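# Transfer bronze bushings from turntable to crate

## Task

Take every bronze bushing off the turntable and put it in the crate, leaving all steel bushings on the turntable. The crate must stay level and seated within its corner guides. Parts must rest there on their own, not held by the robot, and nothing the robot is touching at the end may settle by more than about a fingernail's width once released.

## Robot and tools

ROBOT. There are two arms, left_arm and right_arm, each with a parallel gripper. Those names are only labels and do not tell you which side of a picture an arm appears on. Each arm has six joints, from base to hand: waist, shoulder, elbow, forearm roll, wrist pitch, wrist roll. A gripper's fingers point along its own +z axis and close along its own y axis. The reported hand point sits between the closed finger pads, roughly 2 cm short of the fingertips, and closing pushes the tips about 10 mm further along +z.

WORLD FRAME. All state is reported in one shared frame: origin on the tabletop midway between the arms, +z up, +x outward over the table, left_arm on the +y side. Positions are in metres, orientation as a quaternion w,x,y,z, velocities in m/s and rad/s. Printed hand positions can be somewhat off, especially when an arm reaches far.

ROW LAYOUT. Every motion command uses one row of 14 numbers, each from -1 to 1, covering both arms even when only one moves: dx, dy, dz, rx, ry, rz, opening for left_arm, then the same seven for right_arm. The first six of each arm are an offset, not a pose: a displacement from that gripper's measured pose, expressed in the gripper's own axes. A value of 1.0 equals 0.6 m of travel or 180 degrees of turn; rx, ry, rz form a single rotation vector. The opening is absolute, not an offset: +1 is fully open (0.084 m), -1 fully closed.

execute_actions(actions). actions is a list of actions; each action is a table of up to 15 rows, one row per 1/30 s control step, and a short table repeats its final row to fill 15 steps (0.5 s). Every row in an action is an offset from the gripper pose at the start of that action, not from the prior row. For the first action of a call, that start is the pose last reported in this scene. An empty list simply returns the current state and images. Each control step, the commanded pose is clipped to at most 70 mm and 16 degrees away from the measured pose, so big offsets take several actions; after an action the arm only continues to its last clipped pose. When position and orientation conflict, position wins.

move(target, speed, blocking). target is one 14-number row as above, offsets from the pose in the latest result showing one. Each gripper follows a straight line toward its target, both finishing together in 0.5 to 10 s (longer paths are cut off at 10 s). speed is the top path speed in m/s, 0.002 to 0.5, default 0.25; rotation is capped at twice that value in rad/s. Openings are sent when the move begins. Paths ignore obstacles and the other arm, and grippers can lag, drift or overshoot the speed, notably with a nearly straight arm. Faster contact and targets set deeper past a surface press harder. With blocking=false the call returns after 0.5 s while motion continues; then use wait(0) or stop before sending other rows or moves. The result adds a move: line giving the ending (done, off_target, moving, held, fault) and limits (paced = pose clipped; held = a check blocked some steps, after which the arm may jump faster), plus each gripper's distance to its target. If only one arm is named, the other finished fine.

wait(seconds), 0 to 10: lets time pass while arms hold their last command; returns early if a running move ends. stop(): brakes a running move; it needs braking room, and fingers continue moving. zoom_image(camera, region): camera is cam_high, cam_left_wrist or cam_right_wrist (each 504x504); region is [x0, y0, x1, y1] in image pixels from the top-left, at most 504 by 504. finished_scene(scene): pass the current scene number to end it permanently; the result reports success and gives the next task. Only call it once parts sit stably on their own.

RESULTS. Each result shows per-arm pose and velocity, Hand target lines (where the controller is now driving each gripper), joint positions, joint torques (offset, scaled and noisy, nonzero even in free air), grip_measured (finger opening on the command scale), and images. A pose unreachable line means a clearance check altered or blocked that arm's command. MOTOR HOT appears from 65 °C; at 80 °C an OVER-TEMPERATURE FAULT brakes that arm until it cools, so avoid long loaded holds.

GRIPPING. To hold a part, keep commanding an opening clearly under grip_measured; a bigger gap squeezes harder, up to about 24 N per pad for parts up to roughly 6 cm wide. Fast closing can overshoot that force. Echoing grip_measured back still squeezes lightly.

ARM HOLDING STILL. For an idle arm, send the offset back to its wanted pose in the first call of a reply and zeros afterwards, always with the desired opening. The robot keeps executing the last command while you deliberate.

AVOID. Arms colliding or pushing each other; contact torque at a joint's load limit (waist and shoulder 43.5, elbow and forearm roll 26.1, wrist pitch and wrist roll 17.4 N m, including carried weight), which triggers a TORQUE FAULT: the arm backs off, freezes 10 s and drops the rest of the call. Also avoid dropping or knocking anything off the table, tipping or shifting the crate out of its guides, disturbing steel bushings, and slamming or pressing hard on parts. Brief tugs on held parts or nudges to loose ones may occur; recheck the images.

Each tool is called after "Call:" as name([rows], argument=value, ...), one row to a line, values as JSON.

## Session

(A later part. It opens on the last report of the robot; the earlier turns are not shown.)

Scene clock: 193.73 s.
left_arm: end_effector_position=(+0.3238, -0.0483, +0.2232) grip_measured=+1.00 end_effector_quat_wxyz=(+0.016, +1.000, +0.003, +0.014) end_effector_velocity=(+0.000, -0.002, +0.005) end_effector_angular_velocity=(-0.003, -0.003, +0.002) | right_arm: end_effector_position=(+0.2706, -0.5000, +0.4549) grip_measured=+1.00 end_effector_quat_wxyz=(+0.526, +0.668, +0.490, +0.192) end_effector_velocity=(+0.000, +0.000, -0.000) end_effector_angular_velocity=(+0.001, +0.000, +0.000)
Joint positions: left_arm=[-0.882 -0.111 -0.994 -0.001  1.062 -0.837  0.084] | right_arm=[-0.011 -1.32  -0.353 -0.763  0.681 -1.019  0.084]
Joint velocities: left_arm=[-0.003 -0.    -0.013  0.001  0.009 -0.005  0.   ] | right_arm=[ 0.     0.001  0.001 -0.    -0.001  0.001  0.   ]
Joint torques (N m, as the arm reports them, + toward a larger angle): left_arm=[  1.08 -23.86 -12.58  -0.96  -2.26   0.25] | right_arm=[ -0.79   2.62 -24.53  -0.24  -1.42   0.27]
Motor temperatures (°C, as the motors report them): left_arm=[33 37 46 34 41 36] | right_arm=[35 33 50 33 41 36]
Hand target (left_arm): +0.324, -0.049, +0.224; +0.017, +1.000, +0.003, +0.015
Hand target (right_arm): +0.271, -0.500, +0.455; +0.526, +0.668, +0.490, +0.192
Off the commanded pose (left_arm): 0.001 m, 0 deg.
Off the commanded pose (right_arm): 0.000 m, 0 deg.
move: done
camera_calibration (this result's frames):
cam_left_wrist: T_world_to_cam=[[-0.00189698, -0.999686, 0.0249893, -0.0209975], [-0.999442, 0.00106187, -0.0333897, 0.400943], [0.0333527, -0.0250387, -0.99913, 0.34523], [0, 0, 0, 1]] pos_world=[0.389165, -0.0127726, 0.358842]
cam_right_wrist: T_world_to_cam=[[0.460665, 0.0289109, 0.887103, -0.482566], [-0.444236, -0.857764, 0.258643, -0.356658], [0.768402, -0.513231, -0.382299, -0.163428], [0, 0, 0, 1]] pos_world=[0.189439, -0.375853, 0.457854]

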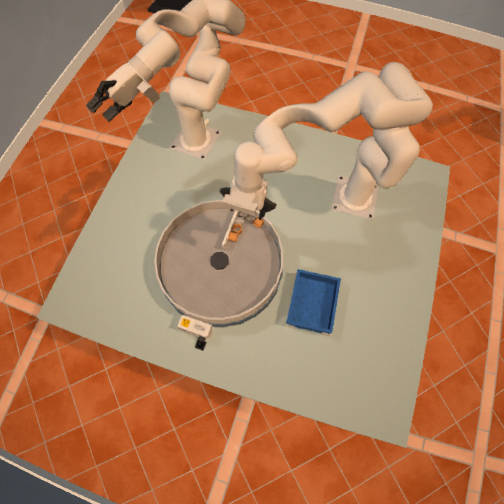

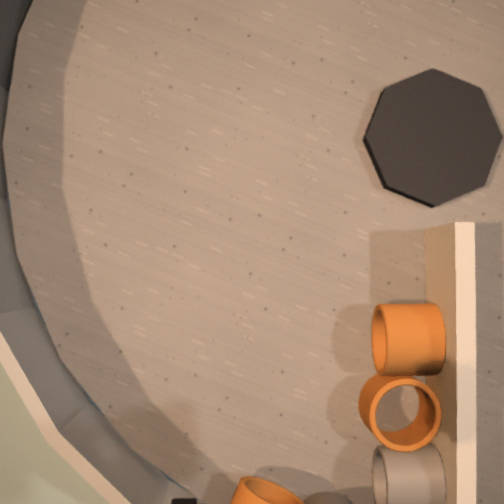

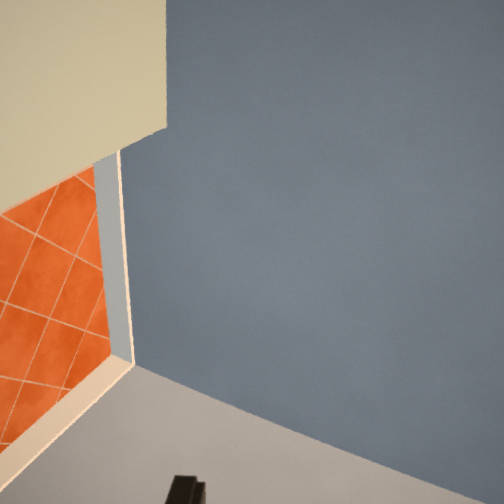

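Call:
move(target=[0.042,0.05,0.15,0,0,-0.5,0.1,0,0,0,0,0,0,1], speed=0.3)

Scene clock: 203.63 s.
left_arm: end_effector_position=(+0.3517, -0.0814, +0.1353) grip_measured=+0.09 end_effector_quat_wxyz=(+0.022, +0.705, +0.709, -0.002) end_effector_velocity=(+0.000, +0.000, -0.001) end_effector_angular_velocity=(+0.002, -0.001, +0.008) | right_arm: end_effector_position=(+0.2706, -0.5000, +0.4549) grip_measured=+1.00 end_effector_quat_wxyz=(+0.526, +0.668, +0.490, +0.192) end_effector_velocity=(+0.000, +0.000, -0.000) end_effector_angular_velocity=(+0.002, -0.000, +0.001)
Joint positions: left_arm=[-0.885  0.138 -1.019 -0.001  0.838 -2.41   0.048] | right_arm=[-0.011 -1.32  -0.353 -0.763  0.681 -1.019  0.084]
Joint velocities: left_arm=[-0.     0.002 -0.001  0.003  0.    -0.01   0.   ] | right_arm=[ 0.     0.001  0.     0.001 -0.001  0.001  0.   ]
Joint torques (N m, as the arm reports them, + toward a larger angle): left_arm=[  0.24 -28.59 -11.45  -1.15  -2.41   0.28] | right_arm=[ -1.     2.52 -24.34  -0.06  -1.59   0.21]
Motor temperatures (°C, as the motors report them): left_arm=[33 37 47 34 40 36] | right_arm=[35 33 50 33 41 36]
Hand target (left_arm): +0.352, -0.081, +0.135; +0.021, +0.705, +0.709, -0.002
Hand target (right_arm): +0.271, -0.500, +0.455; +0.526, +0.668, +0.490, +0.192
Off the commanded pose (left_arm): 0.000 m, 0 deg.
Off the commanded pose (right_arm): 0.000 m, 0 deg.
move: done
camera_calibration (this result's frames):
cam_left_wrist: T_world_to_cam=[[0.999772, -0.00236297, 0.0212121, -0.322375], [-0.00295114, -0.999611, 0.0277398, -0.0142855], [0.0211383, -0.0277961, -0.99939, 0.259722], [0, 0, 0, 1]] pos_world=[0.316769, -0.0078224, 0.266798]
cam_right_wrist: T_world_to_cam=[[0.460665, 0.0289111, 0.887103, -0.482566], [-0.444236, -0.857764, 0.258643, -0.356658], [0.768402, -0.513231, -0.382299, -0.163428], [0, 0, 0, 1]] pos_world=[0.189439, -0.375853, 0.457854]

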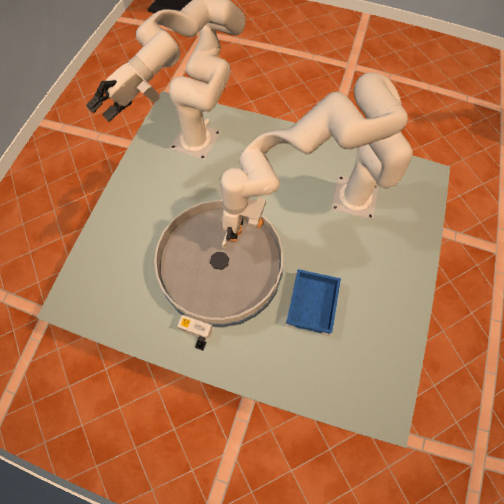

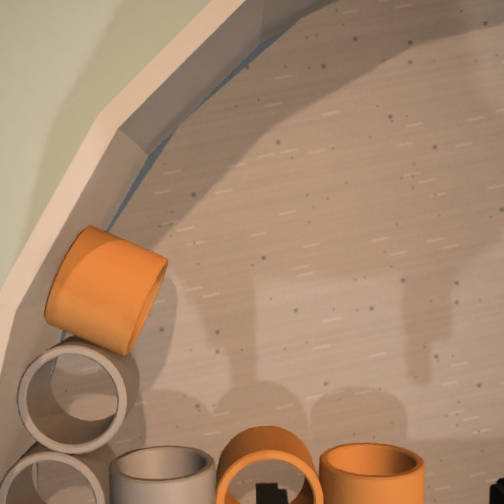

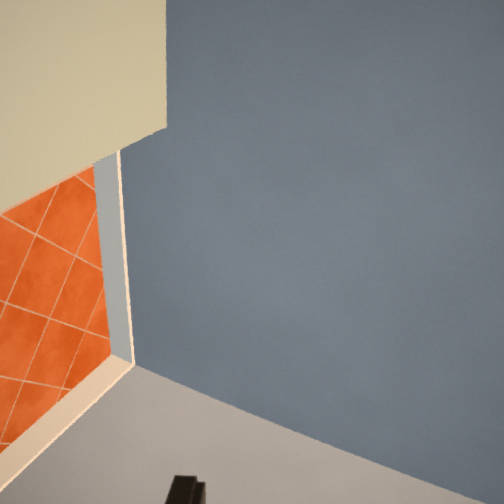

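Call:
move(target=[0.008,0.006,0.0,0,0,0,-0.15,0,0,0,0,0,0,1], speed=0.05)

Call:
move(target=[0,0,0.09,0,0,0,-0.15,0,0,0,0,0,0,1], speed=0.04)

Scene clock: 209.50 s.
left_arm: end_effector_position=(+0.3552, -0.0767, +0.1352) grip_measured=-0.16 end_effector_quat_wxyz=(+0.022, +0.705, +0.709, -0.002) end_effector_velocity=(-0.000, -0.000, +0.000) end_effector_angular_velocity=(-0.000, -0.001, -0.005) | right_arm: end_effector_position=(+0.2706, -0.5000, +0.4549) grip_measured=+1.00 end_effector_quat_wxyz=(+0.526, +0.668, +0.490, +0.192) end_effector_velocity=(+0.000, +0.000, +0.000) end_effector_angular_velocity=(-0.000, -0.001, +0.000)
Joint positions: left_arm=[-0.873  0.134 -1.014 -0.002  0.836 -2.397  0.037] | right_arm=[-0.011 -1.32  -0.353 -0.763  0.681 -1.019  0.084]
Joint velocities: left_arm=[-0.    -0.001  0.001  0.    -0.     0.004 -0.   ] | right_arm=[-0.    -0.    -0.     0.    -0.001  0.     0.   ]
Joint torques (N m, as the arm reports them, + toward a larger angle): left_arm=[  0.19 -28.48 -11.63  -0.98  -2.26  -0.01] | right_arm=[ -0.49   2.57 -24.41  -0.3   -1.53   0.1 ]
Motor temperatures (°C, as the motors report them): left_arm=[33 37 47 34 40 36] | right_arm=[35 33 50 33 41 36]
Hand target (left_arm): +0.355, -0.077, +0.135; +0.022, +0.705, +0.709, -0.002
Hand target (right_arm): +0.271, -0.500, +0.455; +0.526, +0.668, +0.490, +0.192
Off the commanded pose (left_arm): 0.000 m, 0 deg.
Off the commanded pose (right_arm): 0.000 m, 0 deg.
move: done
camera_calibration (this result's frames):
cam_left_wrist: T_world_to_cam=[[0.999772, -0.0023204, 0.0212131, -0.325876], [-0.00290805, -0.999612, 0.0277138, -0.00955647], [0.0211406, -0.0277691, -0.999391, 0.259715], [0, 0, 0, 1]] pos_world=[0.320284, -0.00309685, 0.266735]
cam_right_wrist: T_world_to_cam=[[0.460665, 0.0289111, 0.887103, -0.482566], [-0.444236, -0.857764, 0.258643, -0.356658], [0.768402, -0.513231, -0.382299, -0.163428], [0, 0, 0, 1]] pos_world=[0.189439, -0.375853, 0.457854]

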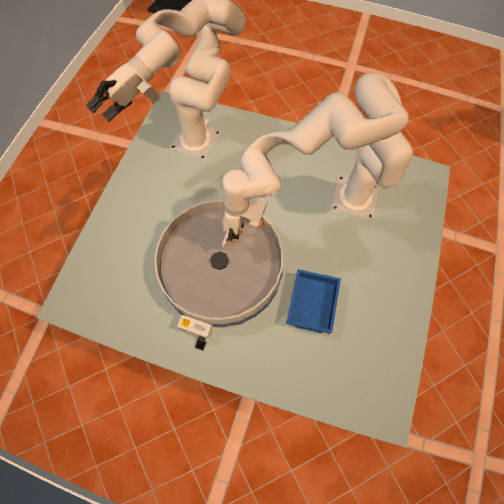

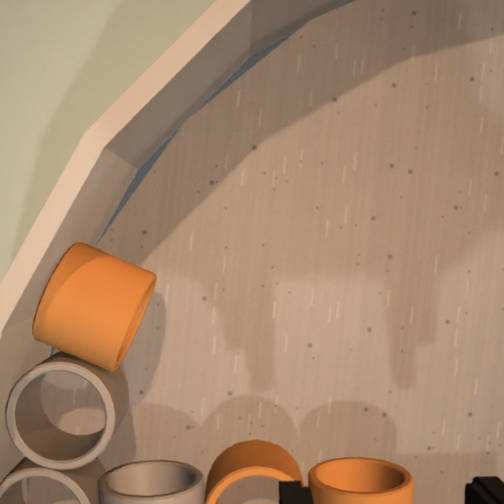

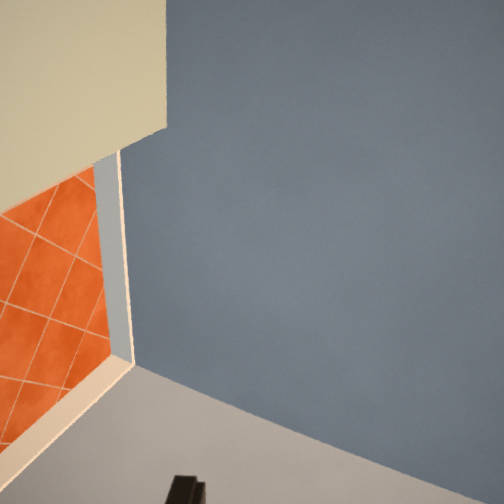

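Scene clock: 211.07 s.
left_arm: end_effector_position=(+0.3642, -0.0855, +0.0989) grip_measured=-0.16 end_effector_quat_wxyz=(+0.040, +0.705, +0.708, -0.002) end_effector_velocity=(+0.000, -0.001, +0.001) end_effector_angular_velocity=(-0.010, -0.010, -0.001) | right_arm: end_effector_position=(+0.2706, -0.5000, +0.4549) grip_measured=+1.00 end_effector_quat_wxyz=(+0.526, +0.668, +0.490, +0.192) end_effector_velocity=(-0.000, -0.000, +0.001) end_effector_angular_velocity=(-0.001, -0.001, -0.000)
Joint positions: left_arm=[-0.872  0.214 -0.991 -0.002  0.697 -2.397  0.037] | right_arm=[-0.011 -1.32  -0.353 -0.763  0.681 -1.019  0.084]
Joint velocities: left_arm=[-0.001 -0.005  0.009  0.    -0.018 -0.001 -0.   ] | right_arm=[-0.    -0.    -0.001 -0.     0.    -0.     0.   ]
Joint torques (N m, as the arm reports them, + toward a larger angle): left_arm=[-4.36 10.5   2.22 -2.35 -2.7  -0.02] | right_arm=[ -0.85   2.34 -24.37  -0.03  -1.64   0.25]
Motor temperatures (°C, as the motors report them): left_arm=[33 37 47 34 40 36] | right_arm=[35 32 50 33 41 36]
Hand target (left_arm): +0.356, -0.078, +0.082; +0.022, +0.705, +0.709, -0.002
Hand target (right_arm): +0.271, -0.500, +0.455; +0.526, +0.668, +0.490, +0.192
Off the commanded pose (left_arm): 0.020 m, 2 deg.
Off the commanded pose (right_arm): 0.000 m, 0 deg.
move: off_target (left_arm)
camera_calibration (this result's frames):
cam_left_wrist: T_world_to_cam=[[0.998944, -0.00103178, 0.0459401, -0.336137], [-0.0035004, -0.998552, 0.0536876, -0.0195756], [0.0458181, -0.0537917, -0.9975, 0.211629], [0, 0, 0, 1]] pos_world=[0.326017, -0.00851015, 0.227593]
cam_right_wrist: T_world_to_cam=[[0.460665, 0.028911, 0.887103, -0.482566], [-0.444236, -0.857764, 0.258643, -0.356658], [0.768402, -0.513231, -0.382299, -0.163428], [0, 0, 0, 1]] pos_world=[0.189439, -0.375853, 0.457854]

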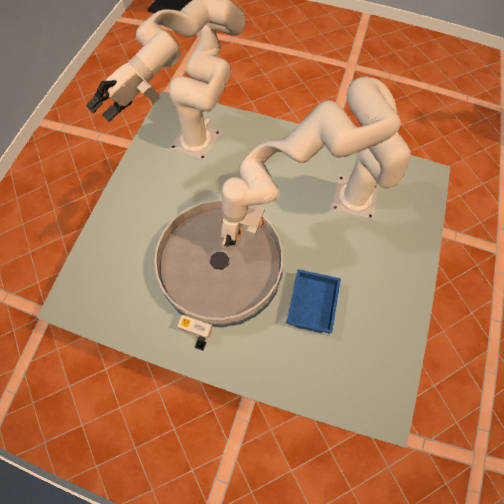

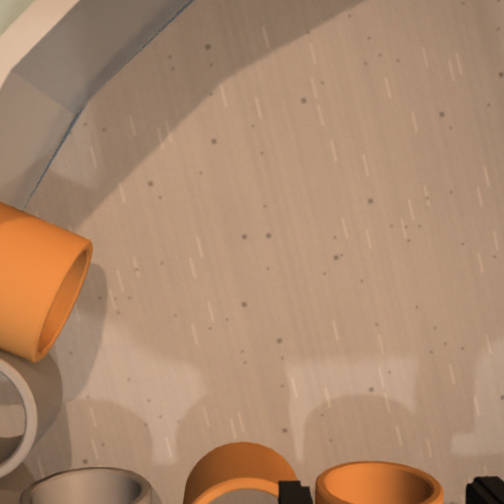

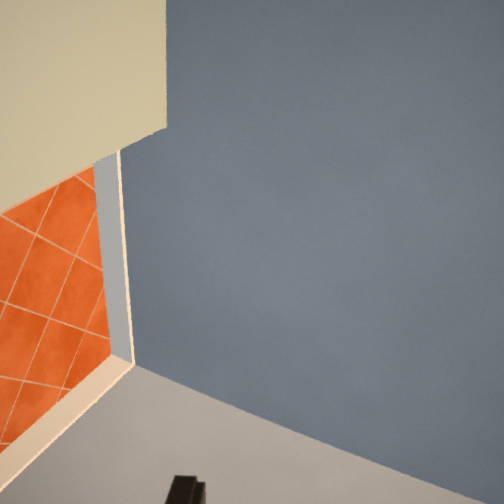

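Call:
move(target=[0.012,0.012,-0.008,0,0,0,-0.15,0,0,0,0,0,0,1], speed=0.04)

Call:
move(target=[0,0,0.04,0,0,0,-0.15,0,0,0,0,0,0,1], speed=0.03)

Scene clock: 216.60 s.
left_arm: end_effector_position=(+0.3692, -0.0759, +0.1003) grip_measured=-0.16 end_effector_quat_wxyz=(+0.035, +0.705, +0.708, -0.002) end_effector_velocity=(-0.002, +0.001, -0.001) end_effector_angular_velocity=(+0.004, +0.006, -0.000) | right_arm: end_effector_position=(+0.2706, -0.5000, +0.4549) grip_measured=+1.00 end_effector_quat_wxyz=(+0.526, +0.668, +0.490, +0.192) end_effector_velocity=(+0.000, +0.000, -0.000) end_effector_angular_velocity=(+0.002, -0.001, +0.000)
Joint positions: left_arm=[-0.851  0.207 -0.988 -0.004  0.711 -2.374  0.037] | right_arm=[-0.011 -1.32  -0.353 -0.763  0.681 -1.019  0.084]
Joint velocities: left_arm=[-0.002 -0.001  0.004 -0.002  0.005 -0.     0.   ] | right_arm=[-0.     0.     0.     0.002 -0.001  0.     0.   ]
Joint torques (N m, as the arm reports them, + toward a larger angle): left_arm=[  0.21 -28.94 -10.51  -1.43  -2.16   0.4 ] | right_arm=[ -0.56   2.35 -24.31  -0.22  -1.53   0.2 ]
Motor temperatures (°C, as the motors report them): left_arm=[33 37 44 34 40 36] | right_arm=[35 32 50 33 41 36]
Hand target (left_arm): +0.371, -0.078, +0.104; +0.040, +0.705, +0.708, -0.002
Hand target (right_arm): +0.271, -0.500, +0.455; +0.526, +0.668, +0.490, +0.192
Off the commanded pose (left_arm): 0.004 m, 1 deg.
Off the commanded pose (right_arm): 0.000 m, 0 deg.
move: off_target (left_arm)
camera_calibration (this result's frames):
cam_left_wrist: T_world_to_cam=[[0.999201, -0.00145677, 0.0399464, -0.340764], [-0.00334366, -0.998879, 0.0472095, -0.00954773], [0.0398328, -0.0473054, -0.998086, 0.216011], [0, 0, 0, 1]] pos_world=[0.331855, 0.000185015, 0.22966]
cam_right_wrist: T_world_to_cam=[[0.460665, 0.028911, 0.887103, -0.482566], [-0.444236, -0.857764, 0.258643, -0.356658], [0.768402, -0.513231, -0.382299, -0.163428], [0, 0, 0, 1]] pos_world=[0.189439, -0.375853, 0.457854]

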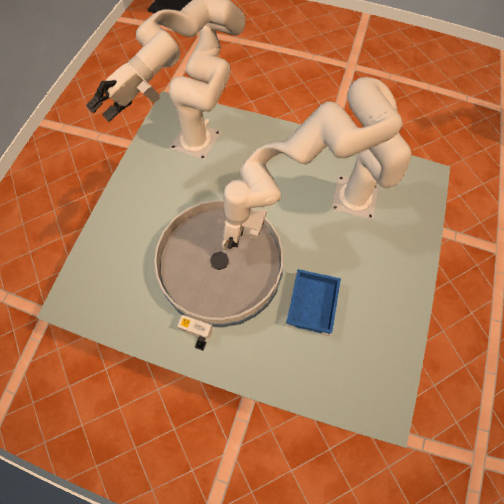

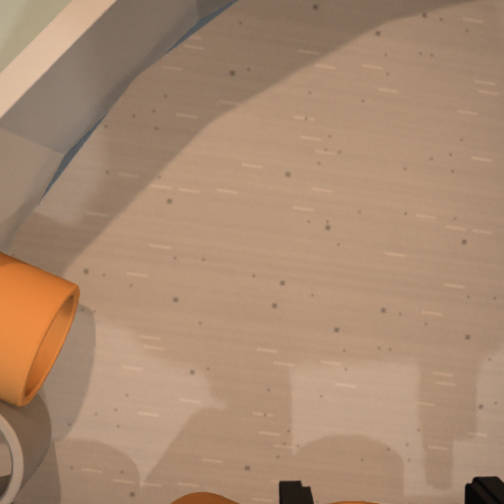

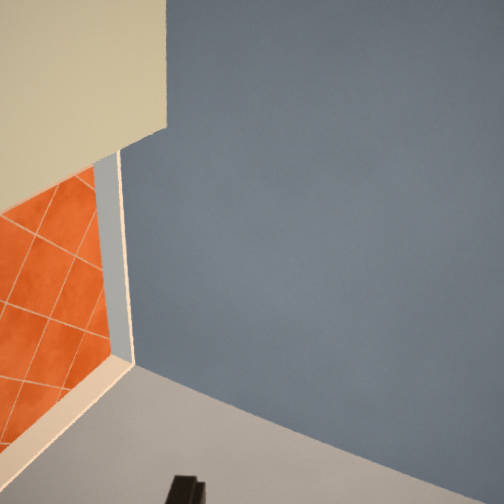

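Scene clock: 217.70 s.
left_arm: end_effector_position=(+0.3707, -0.0777, +0.0772) grip_measured=-0.16 end_effector_quat_wxyz=(+0.036, +0.705, +0.708, -0.002) end_effector_velocity=(+0.001, -0.000, -0.001) end_effector_angular_velocity=(-0.002, -0.002, +0.002) | right_arm: end_effector_position=(+0.2706, -0.5000, +0.4549) grip_measured=+1.00 end_effector_quat_wxyz=(+0.526, +0.668, +0.490, +0.192) end_effector_velocity=(+0.000, +0.000, -0.000) end_effector_angular_velocity=(-0.001, +0.001, +0.000)
Joint positions: left_arm=[-0.852  0.258 -0.98  -0.004  0.65  -2.374  0.037] | right_arm=[-0.011 -1.32  -0.353 -0.763  0.681 -1.019  0.084]
Joint velocities: left_arm=[ 0.001  0.003 -0.     0.    -0.005 -0.001  0.   ] | right_arm=[ 0.     0.     0.001 -0.001 -0.    -0.     0.   ]
Joint torques (N m, as the arm reports them, + toward a larger angle): left_arm=[  0.29 -28.48  -9.85  -1.23  -2.07  -0.09] | right_arm=[ -0.3    2.57 -24.31  -0.08  -1.7    0.28]
Motor temperatures (°C, as the motors report them): left_arm=[33 37 45 34 40 36] | right_arm=[35 32 50 33 41 36]
Hand target (left_arm): +0.370, -0.077, +0.076; +0.035, +0.705, +0.708, -0.002
Hand target (right_arm): +0.271, -0.500, +0.455; +0.526, +0.668, +0.490, +0.192
Off the commanded pose (left_arm): 0.001 m, 0 deg.
Off the commanded pose (right_arm): 0.000 m, 0 deg.
move: done
camera_calibration (this result's frames):
cam_left_wrist: T_world_to_cam=[[0.999153, -0.00151766, 0.0411132, -0.341402], [-0.00351638, -0.998813, 0.0485864, -0.0102779], [0.0409907, -0.0486898, -0.997972, 0.192274], [0, 0, 0, 1]] pos_world=[0.333195, -0.00142203, 0.20642]
cam_right_wrist: T_world_to_cam=[[0.460665, 0.0289109, 0.887103, -0.482566], [-0.444236, -0.857764, 0.258643, -0.356658], [0.768402, -0.513231, -0.382299, -0.163428], [0, 0, 0, 1]] pos_world=[0.189439, -0.375853, 0.457854]

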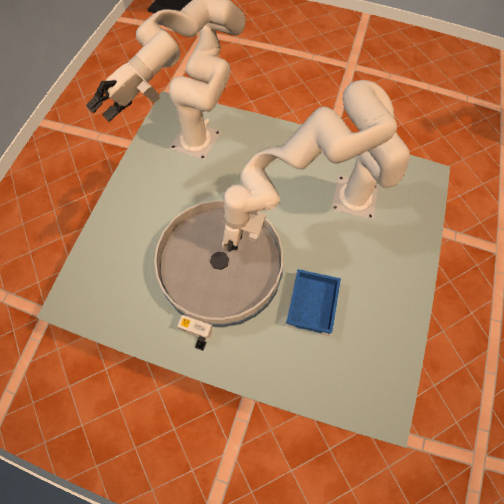

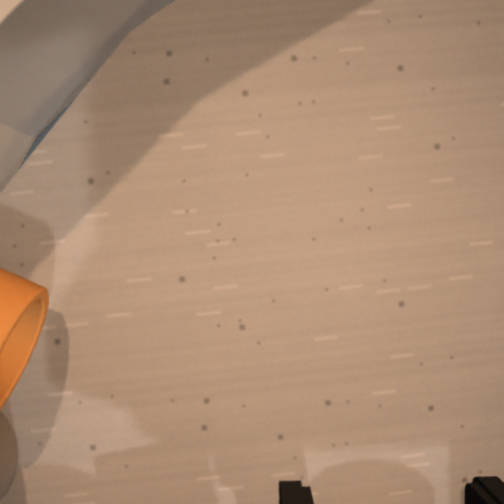

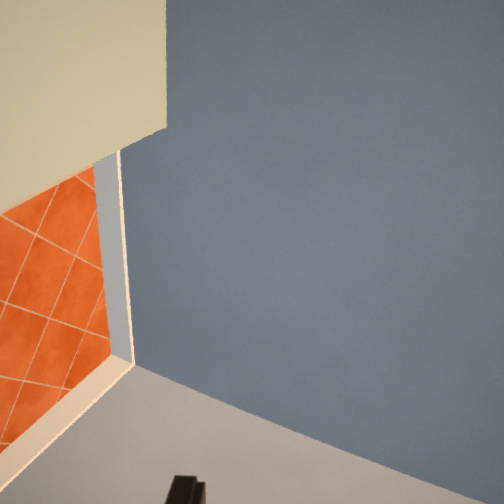

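Down, in front of the bushing. Slide toward the fence and close.

Call:
move(target=[-0.02,0,0,0,0,0,-0.15,0,0,0,0,0,0,1], speed=0.03)

Call:
move(target=[0,0,0,0,0,0,-1,0,0,0,0,0,0,1])

Call:
move(target=[0,0,-0.2,0,0,0,-1,0,0,0,0,0,0,1], speed=0.15)

Scene clock: 224.13 s.
left_arm: end_effector_position=(+0.3703, -0.0871, +0.0767) grip_measured=-0.16 end_effector_quat_wxyz=(+0.033, +0.705, +0.709, -0.002) end_effector_velocity=(+0.001, -0.002, +0.001) end_effector_angular_velocity=(+0.001, +0.000, +0.004) | right_arm: end_effector_position=(+0.2706, -0.5000, +0.4549) grip_measured=+1.00 end_effector_quat_wxyz=(+0.526, +0.668, +0.490, +0.192) end_effector_velocity=(-0.000, +0.000, +0.001) end_effector_angular_velocity=(-0.001, -0.003, +0.001)
Joint positions: left_arm=[-0.866  0.28  -1.012 -0.001  0.665 -2.391  0.037] | right_arm=[-0.011 -1.32  -0.353 -0.763  0.681 -1.019  0.084]
Joint velocities: left_arm=[-0.002  0.005 -0.011  0.001  0.006 -0.007  0.   ] | right_arm=[ 0.    -0.001 -0.    -0.001 -0.002  0.     0.   ]
Joint torques (N m, as the arm reports them, + toward a larger angle): left_arm=[ -3.51 -21.28 -10.37  -2.22  -5.41   0.  ] | right_arm=[ -0.38   2.74 -24.29  -0.11  -1.57   0.34]
Motor temperatures (°C, as the motors report them): left_arm=[33 37 44 34 40 36] | right_arm=[35 32 50 33 41 36]
Hand target (left_arm): +0.371, -0.090, +0.078; +0.036, +0.705, +0.708, -0.002
Hand target (right_arm): +0.271, -0.500, +0.455; +0.526, +0.668, +0.490, +0.192
Off the commanded pose (left_arm): 0.003 m, 0 deg.
Off the commanded pose (right_arm): 0.000 m, 0 deg.
move: done
camera_calibration (this result's frames):
cam_left_wrist: T_world_to_cam=[[0.999282, -0.000520435, 0.0378725, -0.340722], [-0.00219101, -0.999025, 0.0440825, -0.0197671], [0.0378126, -0.0441339, -0.99831, 0.192938], [0, 0, 0, 1]] pos_world=[0.333139, -0.0114101, 0.206387]
cam_right_wrist: T_world_to_cam=[[0.460665, 0.028911, 0.887103, -0.482566], [-0.444236, -0.857764, 0.258643, -0.356658], [0.768402, -0.513231, -0.382299, -0.163428], [0, 0, 0, 1]] pos_world=[0.189439, -0.375853, 0.457854]

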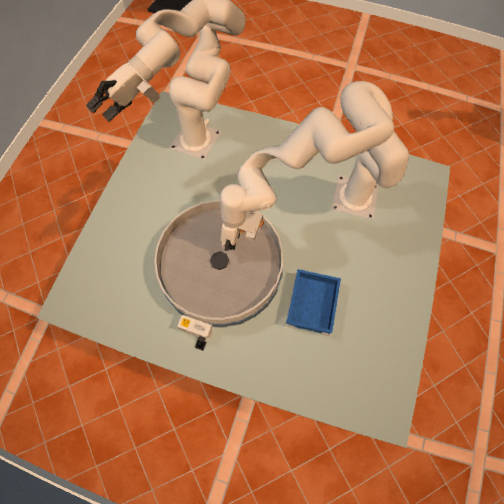

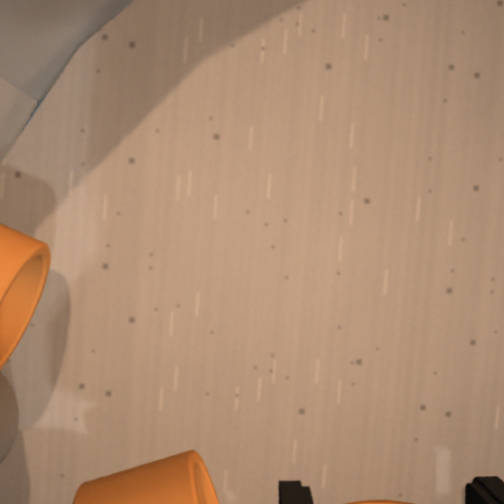

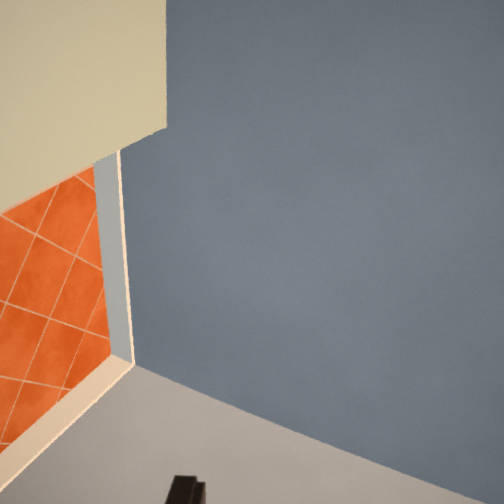

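Scene clock: 224.63 s.
left_arm: end_effector_position=(+0.3704, -0.0870, +0.0768) grip_measured=-0.29 end_effector_quat_wxyz=(+0.033, +0.705, +0.709, -0.002) end_effector_velocity=(+0.001, +0.000, +0.000) end_effector_angular_velocity=(-0.001, -0.000, +0.002) | right_arm: end_effector_position=(+0.2706, -0.5000, +0.4549) grip_measured=+1.00 end_effector_quat_wxyz=(+0.526, +0.668, +0.490, +0.192) end_effector_velocity=(-0.000, -0.000, -0.000) end_effector_angular_velocity=(+0.000, +0.001, -0.002)
Joint positions: left_arm=[-0.866  0.28  -1.012 -0.001  0.665 -2.391  0.031] | right_arm=[-0.011 -1.32  -0.353 -0.763  0.681 -1.019  0.084]
Joint velocities: left_arm=[ 0.001  0.    -0.001 -0.    -0.    -0.001 -0.   ] | right_arm=[-0.     0.     0.    -0.001  0.001  0.002  0.   ]
Joint torques (N m, as the arm reports them, + toward a larger angle): left_arm=[ -2.58 -19.1  -10.28  -1.62  -5.63  -0.04] | right_arm=[ -0.95   2.2  -24.36  -0.23  -1.53   0.27]
Motor temperatures (°C, as the motors report them): left_arm=[33 37 44 34 40 36] | right_arm=[35 32 50 33 41 36]
Hand target (left_arm): +0.370, -0.087, +0.077; +0.033, +0.705, +0.709, -0.002
Hand target (right_arm): +0.271, -0.500, +0.455; +0.526, +0.668, +0.490, +0.192
Off the commanded pose (left_arm): 0.000 m, 0 deg.
Off the commanded pose (right_arm): 0.000 m, 0 deg.
move: done
camera_calibration (this result's frames):
cam_left_wrist: T_world_to_cam=[[0.999279, -0.000400303, 0.0379591, -0.340795], [-0.00207595, -0.999024, 0.0441142, -0.0197537], [0.0379044, -0.0441612, -0.998305, 0.193029], [0, 0, 0, 1]] pos_world=[0.333192, -0.0113465, 0.206509]
cam_right_wrist: T_world_to_cam=[[0.460665, 0.028911, 0.887103, -0.482566], [-0.444236, -0.857764, 0.258643, -0.356658], [0.768402, -0.513231, -0.382299, -0.163428], [0, 0, 0, 1]] pos_world=[0.189439, -0.375853, 0.457854]

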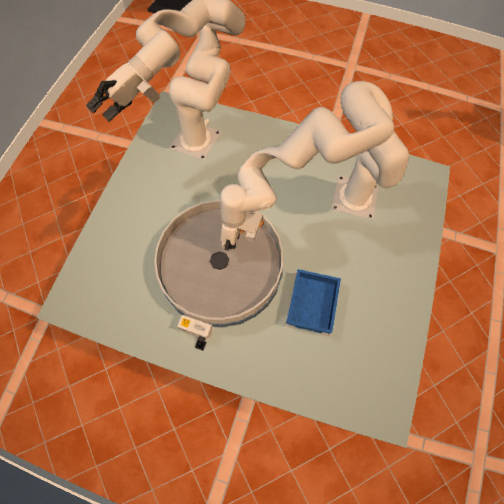

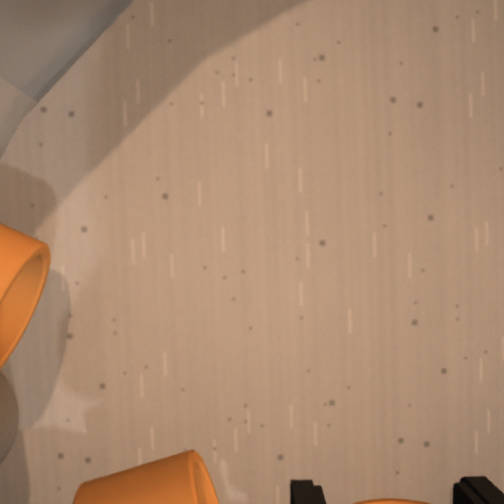

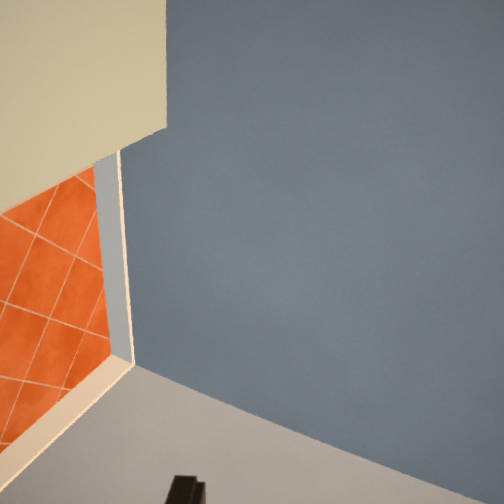

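Scene clock: 225.87 s.
left_arm: end_effector_position=(+0.3648, -0.0806, +0.1956) grip_measured=-0.29 end_effector_quat_wxyz=(+0.033, +0.704, +0.709, -0.001) end_effector_velocity=(+0.001, -0.002, +0.005) end_effector_angular_velocity=(-0.004, -0.004, -0.000) | right_arm: end_effector_position=(+0.2706, -0.5000, +0.4549) grip_measured=+1.00 end_effector_quat_wxyz=(+0.526, +0.668, +0.490, +0.192) end_effector_velocity=(-0.000, +0.000, +0.000) end_effector_angular_velocity=(+0.001, -0.002, +0.001)
Joint positions: left_arm=[-0.865  0.071 -1.114 -0.001  0.978 -2.392  0.031] | right_arm=[-0.011 -1.32  -0.353 -0.763  0.681 -1.019  0.084]
Joint velocities: left_arm=[-0.001 -0.004 -0.008 -0.     0.006 -0.001 -0.   ] | right_arm=[-0.    -0.002  0.     0.002 -0.001 -0.001  0.   ]
Joint torques (N m, as the arm reports them, + toward a larger angle): left_arm=[  0.63 -27.88 -12.25  -1.14  -2.2   -0.03] | right_arm=[ -0.73   2.4  -24.24  -0.28  -1.54   0.2 ]
Motor temperatures (°C, as the motors report them): left_arm=[33 37 44 34 40 36] | right_arm=[35 32 50 33 41 36]
Hand target (left_arm): +0.365, -0.081, +0.196; +0.033, +0.704, +0.709, -0.001
Hand target (right_arm): +0.271, -0.500, +0.455; +0.526, +0.668, +0.490, +0.192
Off the commanded pose (left_arm): 0.001 m, 0 deg.
Off the commanded pose (right_arm): 0.000 m, 0 deg.
move: done
camera_calibration (this result's frames):
cam_left_wrist: T_world_to_cam=[[0.99931, -0.0000661433, 0.0371448, -0.339484], [-0.00165592, -0.999084, 0.0427703, -0.0184276], [0.037108, -0.0428023, -0.998394, 0.312531], [0, 0, 0, 1]] pos_world=[0.327622, -0.00505611, 0.325428]
cam_right_wrist: T_world_to_cam=[[0.460665, 0.0289111, 0.887103, -0.482566], [-0.444236, -0.857764, 0.258643, -0.356658], [0.768402, -0.513231, -0.382299, -0.163428], [0, 0, 0, 1]] pos_world=[0.189439, -0.375853, 0.457854]

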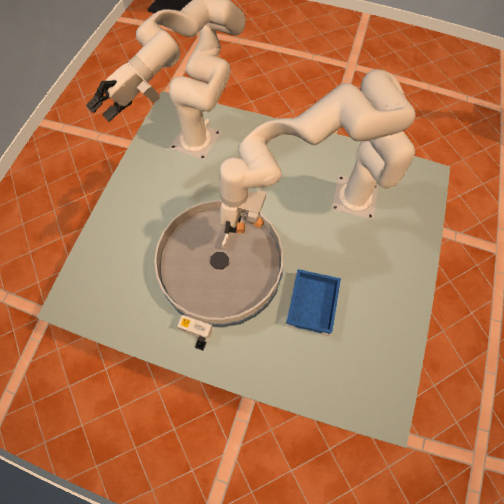

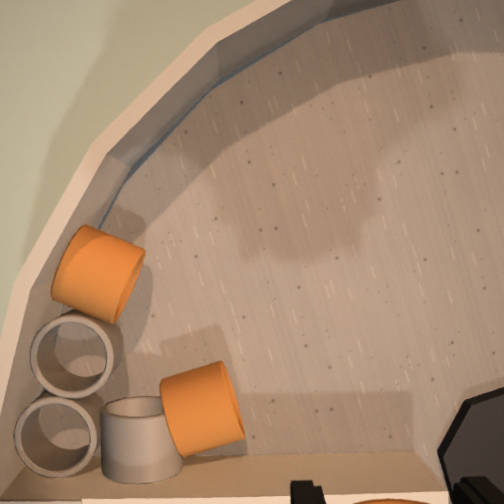

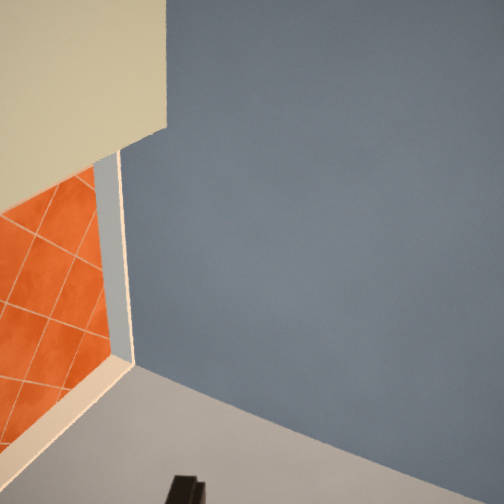

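Call:
move(target=[0.57,0.175,0,0,0,0,-1,0,0,0,0,0,0,1])

Call:
move(target=[0,0,0.17,0,0,0,-1,0,0,0,0,0,0,1], speed=0.15)

Scene clock: 234.07 s.
left_arm: end_effector_position=(+0.4677, +0.2610, +0.1834) grip_measured=-0.29 end_effector_quat_wxyz=(+0.032, +0.705, +0.709, -0.001) end_effector_velocity=(+0.001, +0.002, -0.000) end_effector_angular_velocity=(-0.001, +0.002, +0.001) | right_arm: end_effector_position=(+0.2706, -0.5000, +0.4549) grip_measured=+1.00 end_effector_quat_wxyz=(+0.526, +0.668, +0.490, +0.192) end_effector_velocity=(+0.000, -0.000, +0.000) end_effector_angular_velocity=(+0.000, -0.001, -0.001)
Joint positions: left_arm=[-0.081 -0.079 -0.909 -0.056  0.944 -1.575  0.031] | right_arm=[-0.011 -1.32  -0.353 -0.763  0.681 -1.019  0.084]
Joint velocities: left_arm=[ 0.005  0.003 -0.003 -0.002  0.002  0.004 -0.   ] | right_arm=[-0.     0.001 -0.001 -0.001  0.     0.002  0.   ]
Joint torques (N m, as the arm reports them, + toward a larger angle): left_arm=[  0.05 -23.74 -12.19  -1.06  -2.32  -0.18] | right_arm=[ -0.71   2.4  -24.23  -0.28  -1.48   0.3 ]
Motor temperatures (°C, as the motors report them): left_arm=[33 37 46 34 40 36] | right_arm=[35 32 50 33 41 36]
Hand target (left_arm): +0.468, +0.261, +0.183; +0.032, +0.705, +0.709, -0.001
Hand target (right_arm): +0.271, -0.500, +0.455; +0.526, +0.668, +0.490, +0.192
Off the commanded pose (left_arm): 0.001 m, 0 deg.
Off the commanded pose (right_arm): 0.000 m, 0 deg.
move: done
camera_calibration (this result's frames):
cam_left_wrist: T_world_to_cam=[[0.999335, -0.000823885, 0.0364481, -0.44152], [-0.00235296, -0.999118, 0.0419292, 0.324044], [0.0363814, -0.041987, -0.998456, 0.311264], [0, 0, 0, 1]] pos_world=[0.430665, 0.336464, 0.313289]
cam_right_wrist: T_world_to_cam=[[0.460665, 0.0289111, 0.887103, -0.482566], [-0.444236, -0.857764, 0.258643, -0.356658], [0.768402, -0.513231, -0.382298, -0.163428], [0, 0, 0, 1]] pos_world=[0.189439, -0.375853, 0.457854]

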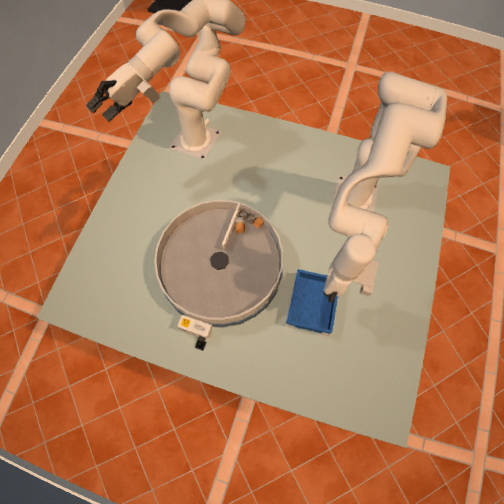

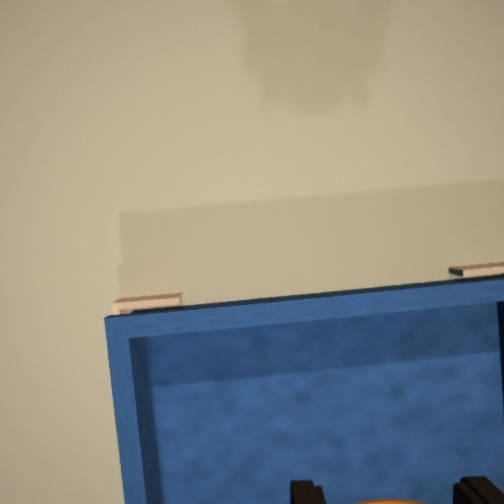

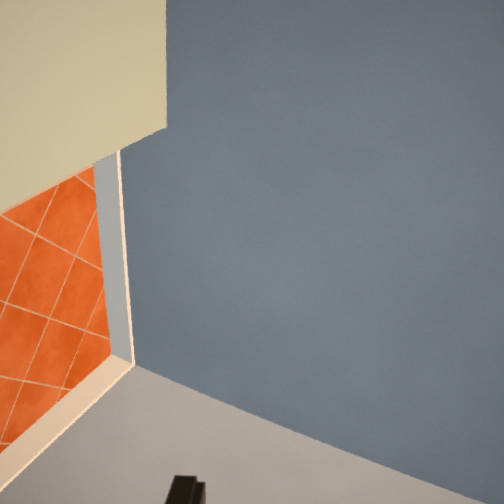

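Scene clock: 235.23 s.
left_arm: end_effector_position=(+0.4726, +0.2560, +0.0822) grip_measured=-0.29 end_effector_quat_wxyz=(+0.033, +0.705, +0.709, -0.001) end_effector_velocity=(-0.002, +0.000, -0.004) end_effector_angular_velocity=(-0.000, +0.007, +0.001) | right_arm: end_effector_position=(+0.2706, -0.5000, +0.4549) grip_measured=+1.00 end_effector_quat_wxyz=(+0.526, +0.668, +0.490, +0.192) end_effector_velocity=(+0.000, -0.000, -0.001) end_effector_angular_velocity=(+0.000, +0.002, -0.001)
Joint positions: left_arm=[-0.096  0.115 -0.809 -0.075  0.649 -1.564  0.031] | right_arm=[-0.011 -1.32  -0.353 -0.763  0.681 -1.019  0.084]
Joint velocities: left_arm=[ 0.001  0.007  0.003 -0.001 -0.003  0.001 -0.   ] | right_arm=[-0.     0.001  0.001 -0.001  0.001  0.002  0.   ]
Joint torques (N m, as the arm reports them, + toward a larger angle): left_arm=[  0.52 -26.85 -10.66  -0.63  -2.38   0.11] | right_arm=[ -0.46   2.4  -24.35  -0.2   -1.45   0.38]
Motor temperatures (°C, as the motors report them): left_arm=[33 37 46 34 40 36] | right_arm=[35 32 50 33 41 36]
Hand target (left_arm): +0.472, +0.256, +0.082; +0.032, +0.705, +0.709, -0.001
Hand target (right_arm): +0.271, -0.500, +0.455; +0.526, +0.668, +0.490, +0.192
Off the commanded pose (left_arm): 0.001 m, 0 deg.
Off the commanded pose (right_arm): 0.000 m, 0 deg.
move: done
camera_calibration (this result's frames):
cam_left_wrist: T_world_to_cam=[[0.999293, -0.00113528, 0.0375727, -0.442791], [-0.00272713, -0.999099, 0.0423431, 0.323406], [0.0374907, -0.0424157, -0.998396, 0.209463], [0, 0, 0, 1]] pos_world=[0.435507, 0.331497, 0.21207]
cam_right_wrist: T_world_to_cam=[[0.460665, 0.0289109, 0.887103, -0.482566], [-0.444236, -0.857764, 0.258643, -0.356658], [0.768402, -0.513231, -0.382298, -0.163428], [0, 0, 0, 1]] pos_world=[0.189439, -0.375853, 0.457854]

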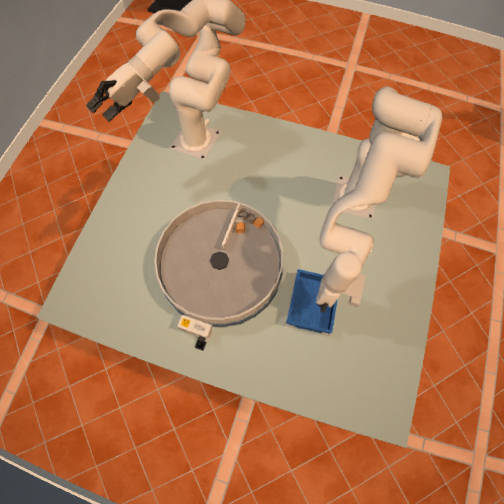

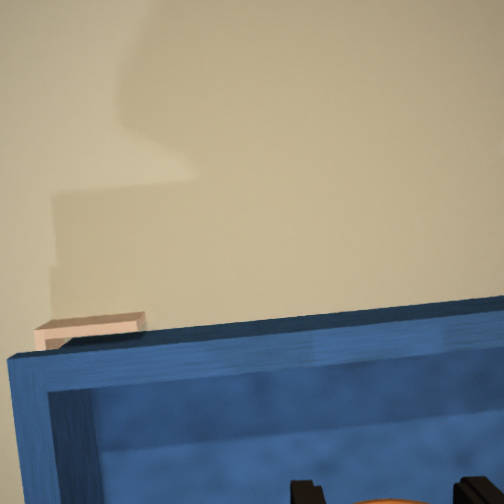

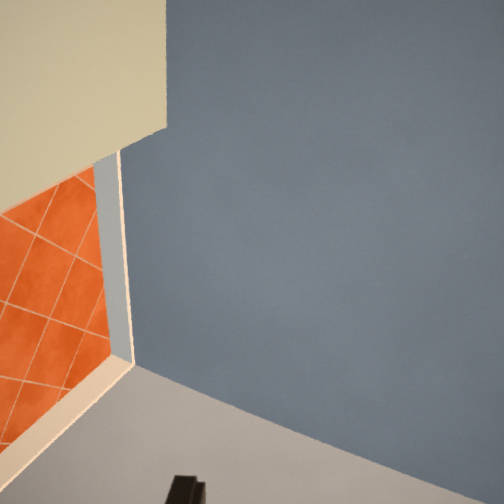

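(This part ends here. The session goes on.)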